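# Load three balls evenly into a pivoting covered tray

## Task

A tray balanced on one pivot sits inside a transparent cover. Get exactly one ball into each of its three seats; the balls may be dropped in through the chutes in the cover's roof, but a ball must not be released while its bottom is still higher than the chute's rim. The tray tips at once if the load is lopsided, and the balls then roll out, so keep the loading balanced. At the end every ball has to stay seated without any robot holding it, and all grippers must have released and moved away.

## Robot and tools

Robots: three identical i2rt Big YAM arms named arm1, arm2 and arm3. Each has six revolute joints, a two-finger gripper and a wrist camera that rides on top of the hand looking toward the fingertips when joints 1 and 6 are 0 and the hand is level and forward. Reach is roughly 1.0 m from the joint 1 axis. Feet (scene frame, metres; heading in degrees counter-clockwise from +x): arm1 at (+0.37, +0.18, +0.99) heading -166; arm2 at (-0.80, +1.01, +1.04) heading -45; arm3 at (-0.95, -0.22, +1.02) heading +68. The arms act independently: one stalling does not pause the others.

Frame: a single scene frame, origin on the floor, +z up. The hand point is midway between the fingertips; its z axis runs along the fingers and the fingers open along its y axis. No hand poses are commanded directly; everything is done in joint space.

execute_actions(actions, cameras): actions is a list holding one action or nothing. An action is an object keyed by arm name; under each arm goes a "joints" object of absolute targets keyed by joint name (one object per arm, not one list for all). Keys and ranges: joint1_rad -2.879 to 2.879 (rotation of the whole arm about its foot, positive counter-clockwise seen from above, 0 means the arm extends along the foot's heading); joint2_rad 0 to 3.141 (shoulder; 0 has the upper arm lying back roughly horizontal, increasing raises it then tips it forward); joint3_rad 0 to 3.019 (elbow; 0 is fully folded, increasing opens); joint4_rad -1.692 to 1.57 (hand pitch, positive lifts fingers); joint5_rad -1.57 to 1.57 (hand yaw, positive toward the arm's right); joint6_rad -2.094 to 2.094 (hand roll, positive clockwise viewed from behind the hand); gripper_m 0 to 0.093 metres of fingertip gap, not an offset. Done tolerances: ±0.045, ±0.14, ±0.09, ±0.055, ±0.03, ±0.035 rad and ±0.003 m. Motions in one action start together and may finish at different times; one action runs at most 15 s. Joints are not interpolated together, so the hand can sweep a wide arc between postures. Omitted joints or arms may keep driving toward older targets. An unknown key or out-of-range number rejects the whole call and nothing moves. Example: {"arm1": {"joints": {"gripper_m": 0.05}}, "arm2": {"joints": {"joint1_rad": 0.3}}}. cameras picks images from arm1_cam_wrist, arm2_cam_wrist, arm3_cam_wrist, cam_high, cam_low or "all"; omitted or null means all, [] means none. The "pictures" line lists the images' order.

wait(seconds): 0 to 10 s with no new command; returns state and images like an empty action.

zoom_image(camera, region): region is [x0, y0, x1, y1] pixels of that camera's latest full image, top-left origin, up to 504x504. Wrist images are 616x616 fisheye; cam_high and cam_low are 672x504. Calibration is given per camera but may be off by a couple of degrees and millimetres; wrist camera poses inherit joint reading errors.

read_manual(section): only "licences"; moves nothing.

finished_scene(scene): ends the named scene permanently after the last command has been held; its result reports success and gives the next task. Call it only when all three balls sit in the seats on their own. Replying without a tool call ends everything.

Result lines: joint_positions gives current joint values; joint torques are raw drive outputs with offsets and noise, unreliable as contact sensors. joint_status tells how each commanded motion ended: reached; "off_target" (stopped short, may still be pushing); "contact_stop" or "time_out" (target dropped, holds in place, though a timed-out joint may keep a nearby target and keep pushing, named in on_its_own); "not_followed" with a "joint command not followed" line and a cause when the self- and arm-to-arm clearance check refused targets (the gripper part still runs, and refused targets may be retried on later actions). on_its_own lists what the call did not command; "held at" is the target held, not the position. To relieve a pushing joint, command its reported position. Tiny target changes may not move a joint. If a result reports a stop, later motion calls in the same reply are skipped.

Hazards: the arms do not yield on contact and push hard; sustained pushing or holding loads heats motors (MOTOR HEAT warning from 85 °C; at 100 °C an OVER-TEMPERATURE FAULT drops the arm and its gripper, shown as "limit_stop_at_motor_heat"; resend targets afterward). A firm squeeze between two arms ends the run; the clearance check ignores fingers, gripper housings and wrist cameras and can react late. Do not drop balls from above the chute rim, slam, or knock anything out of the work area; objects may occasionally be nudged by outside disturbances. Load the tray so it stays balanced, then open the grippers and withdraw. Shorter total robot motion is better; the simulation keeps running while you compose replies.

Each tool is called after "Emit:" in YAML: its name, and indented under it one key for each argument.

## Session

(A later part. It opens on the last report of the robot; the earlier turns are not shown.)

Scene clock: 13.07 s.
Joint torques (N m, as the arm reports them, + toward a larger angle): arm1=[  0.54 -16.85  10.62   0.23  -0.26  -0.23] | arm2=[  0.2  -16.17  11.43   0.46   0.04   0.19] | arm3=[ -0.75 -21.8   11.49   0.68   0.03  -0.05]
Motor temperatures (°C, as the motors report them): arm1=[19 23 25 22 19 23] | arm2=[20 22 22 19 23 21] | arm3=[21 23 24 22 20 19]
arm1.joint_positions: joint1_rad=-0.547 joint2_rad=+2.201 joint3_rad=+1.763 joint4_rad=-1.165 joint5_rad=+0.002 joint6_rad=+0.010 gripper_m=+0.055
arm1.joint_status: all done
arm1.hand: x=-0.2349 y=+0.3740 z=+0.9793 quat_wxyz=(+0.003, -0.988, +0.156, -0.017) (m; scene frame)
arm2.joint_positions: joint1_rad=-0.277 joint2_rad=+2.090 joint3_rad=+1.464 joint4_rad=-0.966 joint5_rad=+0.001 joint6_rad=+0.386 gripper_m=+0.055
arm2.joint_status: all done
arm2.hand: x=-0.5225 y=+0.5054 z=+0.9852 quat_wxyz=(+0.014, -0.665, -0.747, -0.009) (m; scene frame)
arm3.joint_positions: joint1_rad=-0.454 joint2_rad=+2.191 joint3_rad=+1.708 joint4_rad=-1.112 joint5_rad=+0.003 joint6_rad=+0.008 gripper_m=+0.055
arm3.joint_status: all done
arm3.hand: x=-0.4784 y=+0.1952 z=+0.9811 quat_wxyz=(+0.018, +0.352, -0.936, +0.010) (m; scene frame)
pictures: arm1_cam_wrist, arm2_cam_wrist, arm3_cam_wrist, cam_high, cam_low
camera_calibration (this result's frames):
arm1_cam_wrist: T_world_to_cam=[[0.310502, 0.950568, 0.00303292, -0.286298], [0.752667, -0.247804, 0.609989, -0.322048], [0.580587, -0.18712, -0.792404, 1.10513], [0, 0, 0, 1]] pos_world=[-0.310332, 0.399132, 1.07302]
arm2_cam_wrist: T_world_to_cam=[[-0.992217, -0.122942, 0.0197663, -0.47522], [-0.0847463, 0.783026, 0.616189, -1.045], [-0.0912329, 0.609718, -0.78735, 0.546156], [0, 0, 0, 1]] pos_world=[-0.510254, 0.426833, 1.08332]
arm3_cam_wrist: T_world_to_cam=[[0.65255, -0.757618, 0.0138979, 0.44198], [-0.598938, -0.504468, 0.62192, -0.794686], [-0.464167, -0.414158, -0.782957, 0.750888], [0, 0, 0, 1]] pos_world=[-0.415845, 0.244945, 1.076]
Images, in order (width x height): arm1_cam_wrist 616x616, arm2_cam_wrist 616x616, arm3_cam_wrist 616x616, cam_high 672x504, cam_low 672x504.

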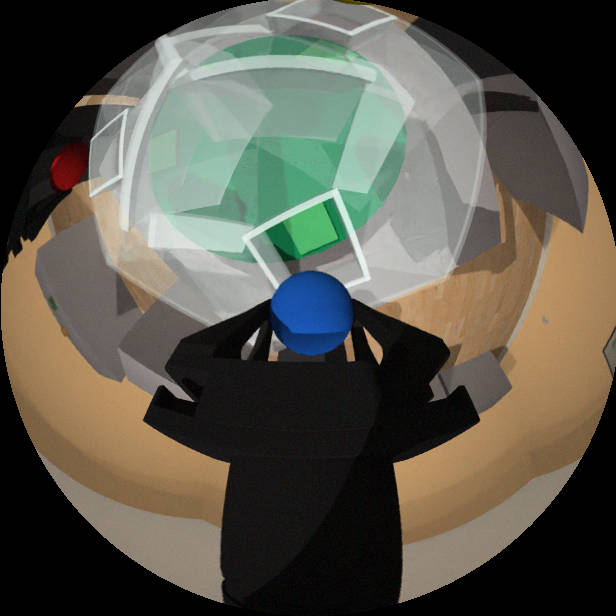

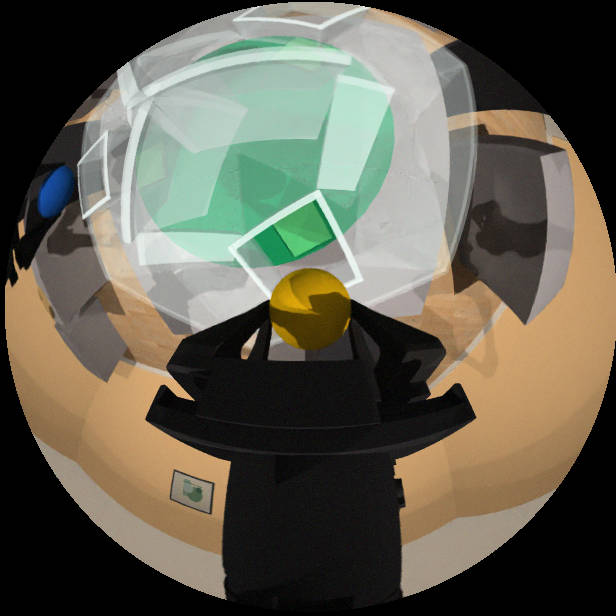

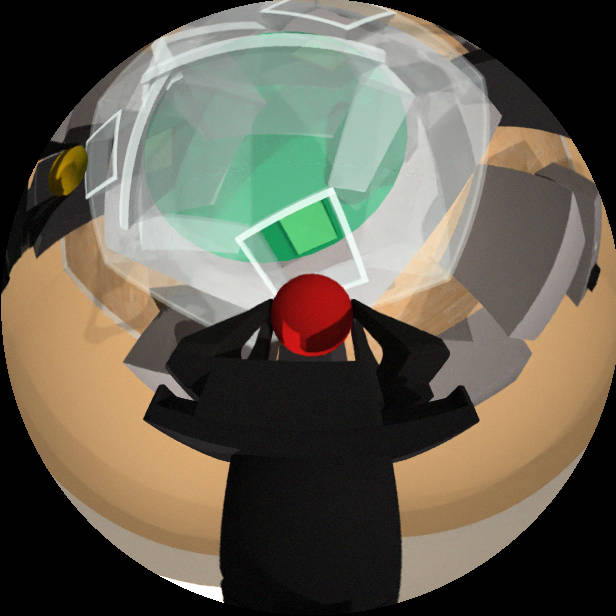

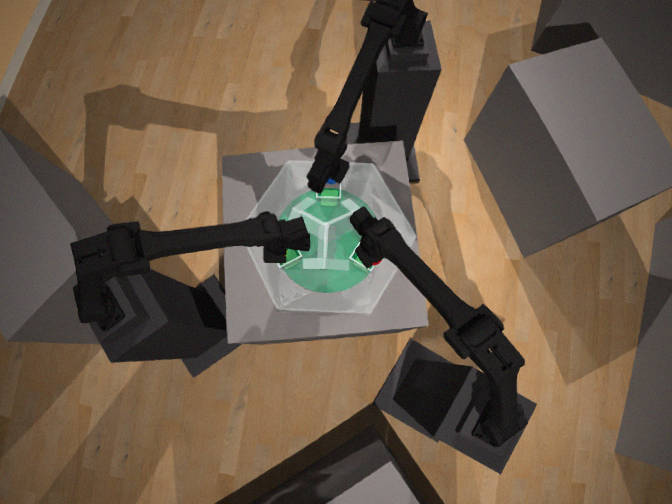

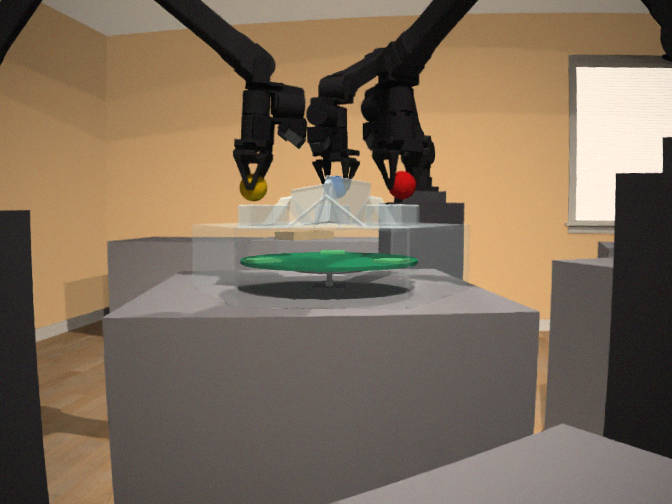

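Emit:
execute_actions:
  actions:
    - {"arm1":{"joints":{"joint2_rad":2.25,"joint4_rad":-1.03}},"arm2":{"joints":{"joint2_rad":2.145,"joint4_rad":-0.84}},"arm3":{"joints":{"joint1_rad":-0.44,"joint2_rad":2.235,"joint4_rad":-0.995}}}

Emit:
zoom_image:
  camera: "cam_low"
  region: [220, 150, 440, 240]

Scene clock: 14.40 s.
Joint torques (N m, as the arm reports them, + toward a larger angle): arm1=[  0.21 -17.92  10.57   0.93  -0.26  -0.23] | arm2=[  0.19 -15.81  10.99   0.88   0.05   0.18] | arm3=[  0.12 -22.92  11.26   0.92   0.03  -0.05]
Motor temperatures (°C, as the motors report them): arm1=[19 24 25 22 19 23] | arm2=[20 23 22 19 23 21] | arm3=[21 23 25 22 20 19]
arm1.joint_positions: joint1_rad=-0.547 joint2_rad=+2.258 joint3_rad=+1.763 joint4_rad=-1.049 joint5_rad=+0.002 joint6_rad=+0.010 gripper_m=+0.055
arm1.joint_status: all done
arm1.hand: x=-0.2535 y=+0.3801 z=+0.9437 quat_wxyz=(+0.007, -0.988, +0.156, +0.012) (m; scene frame)
arm2.joint_positions: joint1_rad=-0.277 joint2_rad=+2.132 joint3_rad=+1.467 joint4_rad=-0.855 joint5_rad=+0.001 joint6_rad=+0.386 gripper_m=+0.055
arm2.joint_status: all done
arm2.hand: x=-0.5123 y=+0.4871 z=+0.9629 quat_wxyz=(-0.021, -0.665, -0.746, +0.003) (m; scene frame)
arm3.joint_positions: joint1_rad=-0.448 joint2_rad=+2.247 joint3_rad=+1.708 joint4_rad=-1.006 joint5_rad=+0.002 joint6_rad=+0.008 gripper_m=+0.055
arm3.joint_status: all done
arm3.hand: x=-0.4691 y=+0.2085 z=+0.9461 quat_wxyz=(-0.005, +0.354, -0.935, +0.000) (m; scene frame)
pictures: arm1_cam_wrist, arm2_cam_wrist, arm3_cam_wrist, cam_high, cam_low
camera_calibration (this result's frames):
arm1_cam_wrist: T_world_to_cam=[[0.310201, 0.950668, 0.00222565, -0.285558], [0.786083, -0.257813, 0.561788, -0.227062], [0.534648, -0.172518, -0.827278, 1.10448], [0, 0, 0, 1]] pos_world=[-0.323437, 0.403473, 1.04191]
arm2_cam_wrist: T_world_to_cam=[[-0.992511, -0.121943, -0.00717805, -0.441595], [-0.104899, 0.820724, 0.561613, -0.992294], [-0.0625936, 0.55816, -0.827369, 0.619002], [0, 0, 0, 1]] pos_world=[-0.503633, 0.415047, 1.06626]
arm3_cam_wrist: T_world_to_cam=[[0.656476, -0.754247, 0.0122573, 0.449146], [-0.61785, -0.528295, 0.582379, -0.72711], [-0.432782, -0.389891, -0.812825, 0.77118], [0, 0, 0, 1]] pos_world=[-0.410346, 0.255314, 1.04478]
Images, in order (width x height): arm1_cam_wrist 616x616, arm2_cam_wrist 616x616, arm3_cam_wrist 616x616, cam_high 672x504, cam_low 672x504.

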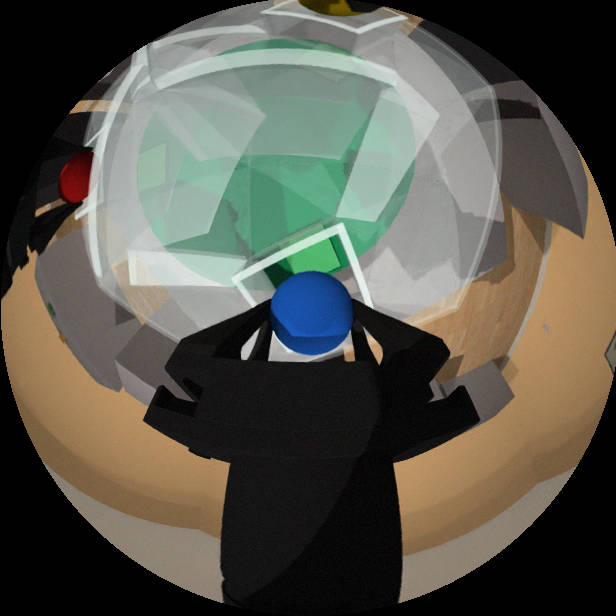

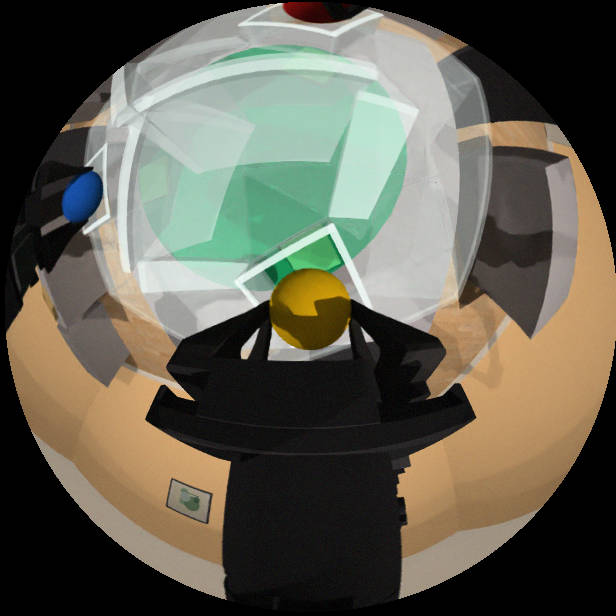

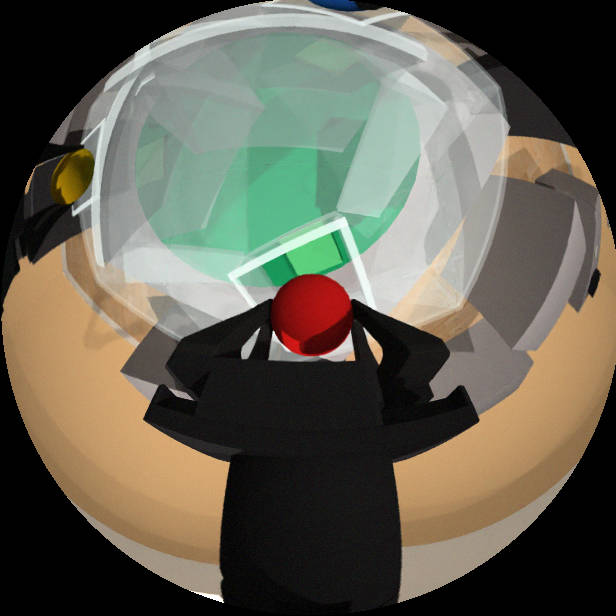

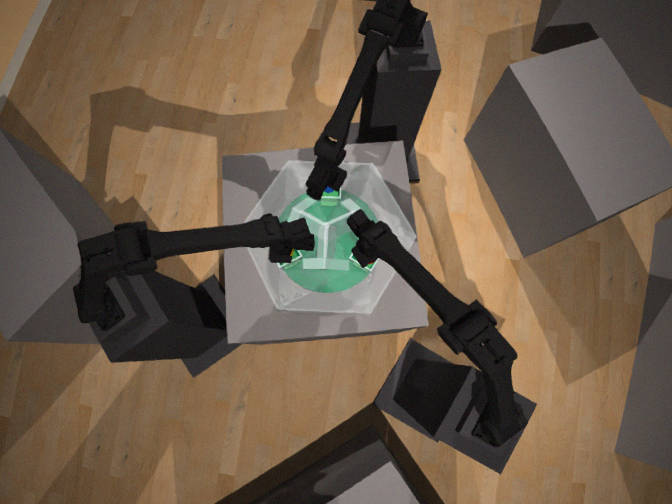

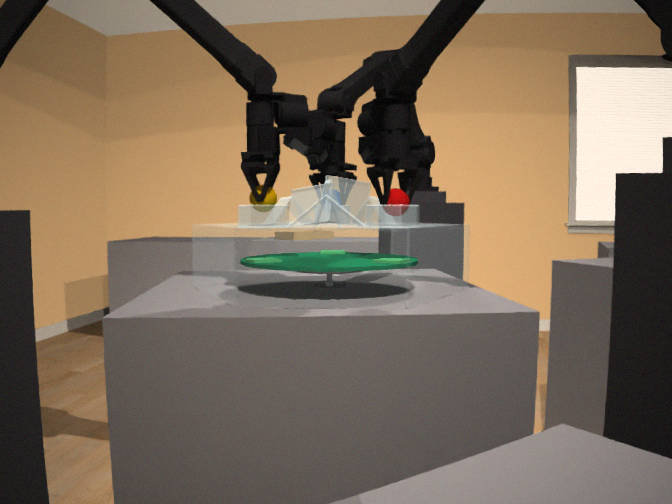

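Region (220, 150, 440, 240) of cam_low's 672x504 image, scaled by 2.291, with more detail than that image has; it fills the top 206 rows of this view, and the rest is white.

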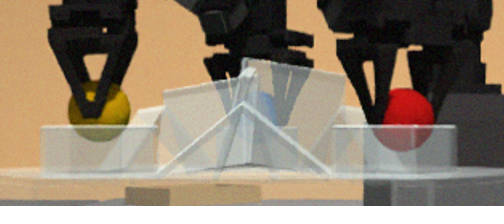

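Emit:
execute_actions:
  actions:
    - {"arm1":{"joints":{"joint4_rad":-1.015}},"arm3":{"joints":{"joint4_rad":-0.965}}}
  cameras: ["arm1_cam_wrist","arm3_cam_wrist","cam_low"]

Emit:
zoom_image:
  camera: "cam_low"
  region: [220, 150, 440, 240]

Scene clock: 15.20 s.
Joint torques (N m, as the arm reports them, + toward a larger angle): arm1=[  0.2  -17.47  10.5    1.    -0.27  -0.23] | arm2=[  0.12 -15.65  10.98   0.87   0.04   0.19] | arm3=[  0.31 -22.63  11.3    1.03   0.05  -0.05]
Motor temperatures (°C, as the motors report them): arm1=[19 24 25 22 19 23] | arm2=[20 23 23 19 23 21] | arm3=[21 23 25 22 20 19]
arm1.joint_positions: joint1_rad=-0.547 joint2_rad=+2.258 joint3_rad=+1.763 joint4_rad=-1.035 joint5_rad=+0.002 joint6_rad=+0.010 gripper_m=+0.055
arm1.joint_status: all done
arm1.hand: x=-0.2568 y=+0.3811 z=+0.9438 quat_wxyz=(+0.008, -0.988, +0.155, +0.019) (m; scene frame)
arm2.joint_positions: joint1_rad=-0.277 joint2_rad=+2.132 joint3_rad=+1.467 joint4_rad=-0.855 joint5_rad=+0.001 joint6_rad=+0.386 gripper_m=+0.055
arm2.joint_status: not commanded
arm2.hand: x=-0.5123 y=+0.4871 z=+0.9629 quat_wxyz=(-0.021, -0.665, -0.746, +0.003) (m; scene frame)
arm3.joint_positions: joint1_rad=-0.448 joint2_rad=+2.247 joint3_rad=+1.708 joint4_rad=-0.977 joint5_rad=+0.002 joint6_rad=+0.008 gripper_m=+0.055
arm3.joint_status: all done
arm3.hand: x=-0.4638 y=+0.2132 z=+0.9462 quat_wxyz=(-0.018, +0.354, -0.935, -0.005) (m; scene frame)
pictures: arm1_cam_wrist, arm3_cam_wrist, cam_low
camera_calibration (this result's frames):
arm1_cam_wrist: T_world_to_cam=[[0.310124, 0.950694, 0.00203705, -0.285362], [0.793604, -0.260058, 0.550057, -0.210398], [0.523466, -0.168969, -0.835125, 1.1097], [0, 0, 0, 1]] pos_world=[-0.32542, 0.404082, 1.04305]
arm3_cam_wrist: T_world_to_cam=[[0.656269, -0.754435, 0.0117948, 0.449639], [-0.629958, -0.539251, 0.558893, -0.702542], [-0.415288, -0.374214, -0.829156, 0.795628], [0, 0, 0, 1]] pos_world=[-0.407241, 0.258112, 1.04704]
Images, in order (width x height): arm1_cam_wrist 616x616, arm3_cam_wrist 616x616, cam_low 672x504.

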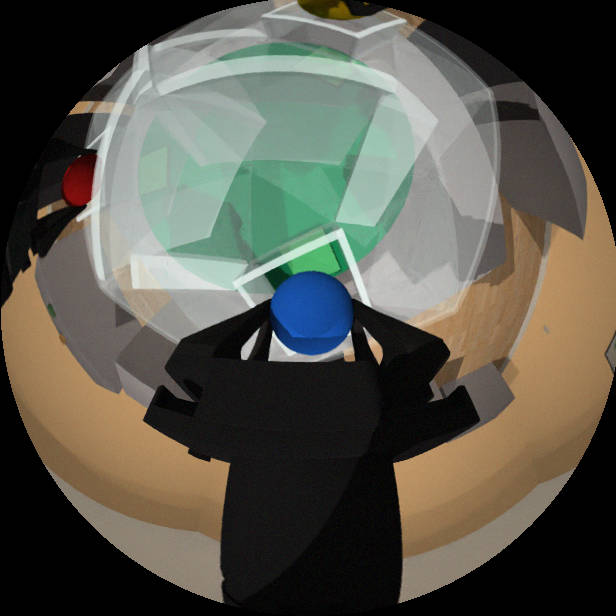

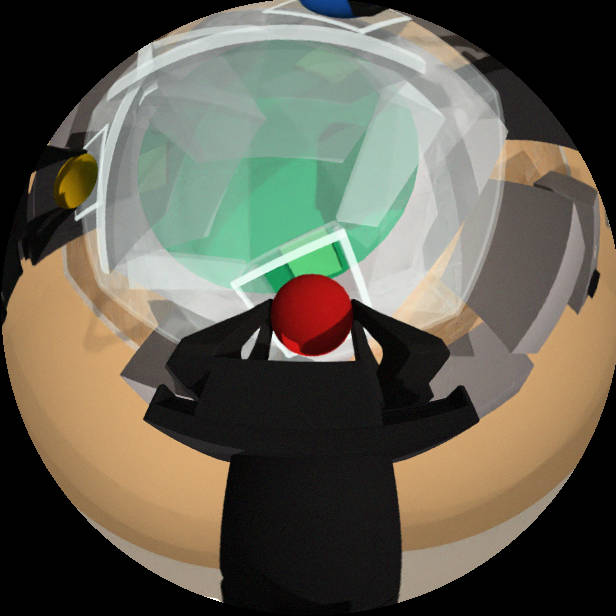

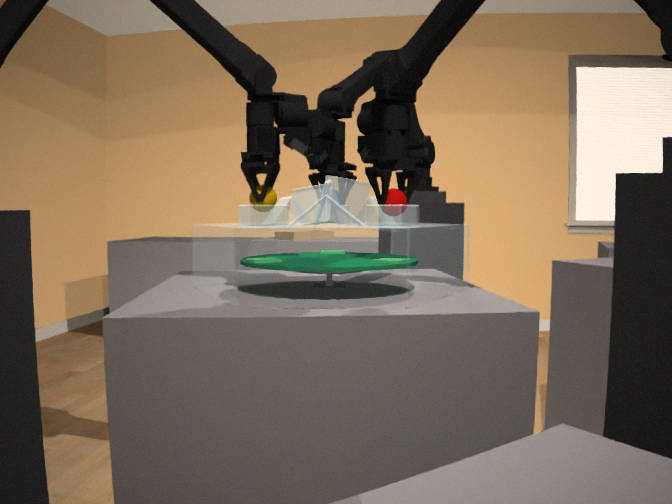

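Region (220, 150, 440, 240) of cam_low's 672x504 image, scaled by 2.291, with more detail than that image has; it fills the top 206 rows of this view, and the rest is white.

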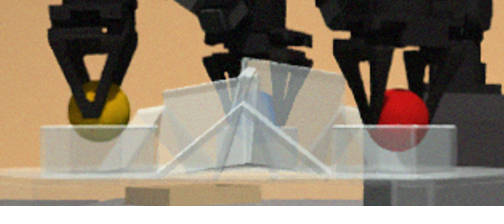

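Release.

Emit:
execute_actions:
  actions:
    - {"arm1":{"joints":{"gripper_m":0.066}},"arm2":{"joints":{"gripper_m":0.066}},"arm3":{"joints":{"gripper_m":0.066}}}
  cameras: ["cam_low"]

Emit:
execute_actions:
  actions:
    - {"arm1":{"joints":{"joint2_rad":1.8,"joint4_rad":-1.5}},"arm2":{"joints":{"joint2_rad":1.7,"joint4_rad":-1.3}},"arm3":{"joints":{"joint2_rad":1.8,"joint4_rad":-1.45}}}
  cameras: ["cam_low","cam_high"]

Scene clock: 15.83 s.
Joint torques (N m, as the arm reports them, + toward a larger angle): arm1=[  0.14 -17.14  10.61   0.98  -0.27  -0.23] | arm2=[  0.22 -15.59  10.84   0.89   0.04   0.18] | arm3=[  0.11 -22.97  11.34   1.07   0.15  -0.06]
Motor temperatures (°C, as the motors report them): arm1=[19 24 25 22 19 23] | arm2=[20 23 23 19 23 21] | arm3=[21 23 25 22 20 19]
arm1.joint_positions: joint1_rad=-0.547 joint2_rad=+2.258 joint3_rad=+1.763 joint4_rad=-1.035 joint5_rad=+0.002 joint6_rad=+0.010 gripper_m=+0.066
arm1.joint_status: all done
arm1.hand: x=-0.2569 y=+0.3812 z=+0.9439 quat_wxyz=(+0.008, -0.988, +0.155, +0.020) (m; scene frame)
arm2.joint_positions: joint1_rad=-0.277 joint2_rad=+2.132 joint3_rad=+1.471 joint4_rad=-0.855 joint5_rad=+0.001 joint6_rad=+0.386 gripper_m=+0.066
arm2.joint_status: all done
arm2.hand: x=-0.5116 y=+0.4858 z=+0.9639 quat_wxyz=(-0.022, -0.665, -0.746, +0.004) (m; scene frame)
arm3.joint_positions: joint1_rad=-0.446 joint2_rad=+2.247 joint3_rad=+1.708 joint4_rad=-0.977 joint5_rad=-0.002 joint6_rad=+0.008 gripper_m=+0.066
arm3.joint_status: all done
arm3.hand: x=-0.4649 y=+0.2147 z=+0.9464 quat_wxyz=(-0.018, +0.355, -0.935, -0.007) (m; scene frame)
pictures: cam_low
Images, in order (width x height): cam_low 672x504.

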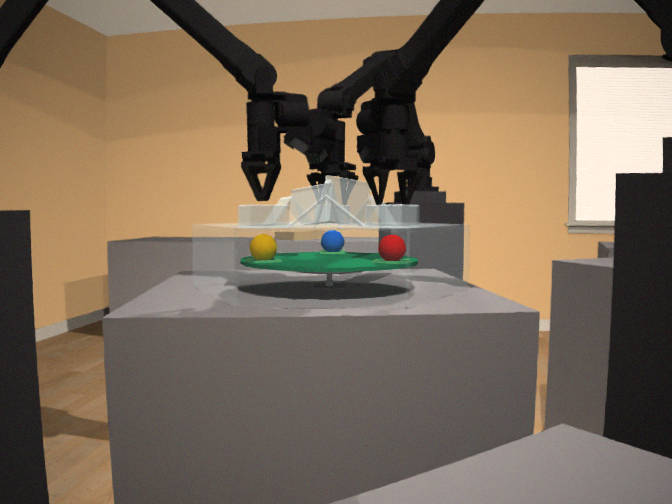

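Scene clock: 17.47 s.
Joint torques (N m, as the arm reports them, + toward a larger angle): arm1=[  0.16 -13.8    9.12  -0.38  -0.26  -0.23] | arm2=[  0.15 -11.42  10.4   -0.06   0.04   0.18] | arm3=[  0.24 -17.91   9.9    0.22   0.14  -0.05]
Motor temperatures (°C, as the motors report them): arm1=[19 24 26 22 19 23] | arm2=[20 23 23 19 23 21] | arm3=[21 23 26 22 20 19]
arm1.joint_positions: joint1_rad=-0.547 joint2_rad=+1.807 joint3_rad=+1.799 joint4_rad=-1.482 joint5_rad=+0.002 joint6_rad=+0.010 gripper_m=+0.066
arm1.joint_status: all done
arm1.hand: x=-0.1788 y=+0.3545 z=+1.2258 quat_wxyz=(+0.011, -0.987, +0.155, +0.039) (m; scene frame)
arm2.joint_positions: joint1_rad=-0.277 joint2_rad=+1.680 joint3_rad=+1.498 joint4_rad=-1.287 joint5_rad=+0.001 joint6_rad=+0.386 gripper_m=+0.066
arm2.joint_status: all done
arm2.hand: x=-0.5431 y=+0.5390 z=+1.2150 quat_wxyz=(-0.044, -0.665, -0.746, +0.012) (m; scene frame)
arm3.joint_positions: joint1_rad=-0.446 joint2_rad=+1.806 joint3_rad=+1.738 joint4_rad=-1.441 joint5_rad=-0.002 joint6_rad=+0.008 gripper_m=+0.066
arm3.joint_status: all done
arm3.hand: x=-0.5216 y=+0.1643 z=+1.2175 quat_wxyz=(-0.021, +0.355, -0.935, -0.008) (m; scene frame)
pictures: cam_high, cam_low
Images, in order (width x height): cam_high 672x504, cam_low 672x504.

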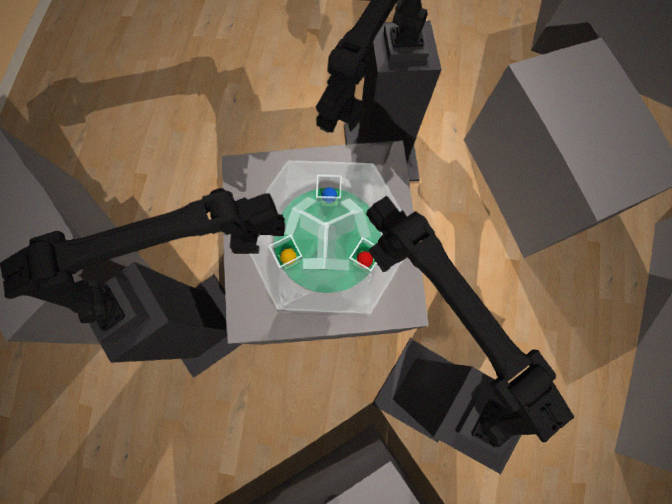

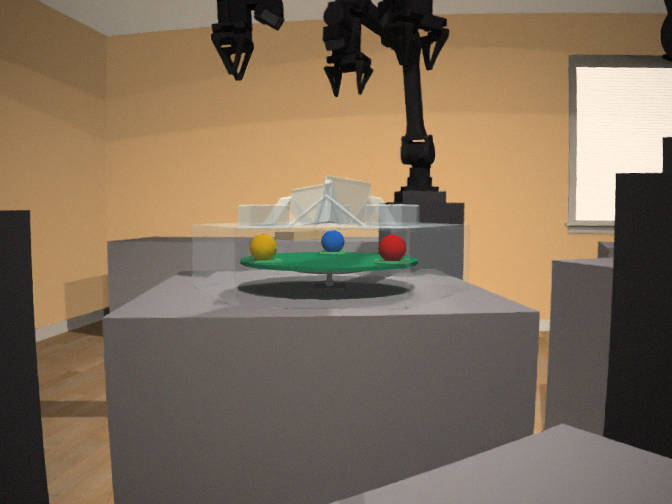

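Emit:
finished_scene:
  scene: 1

The scene is finished: the task was done.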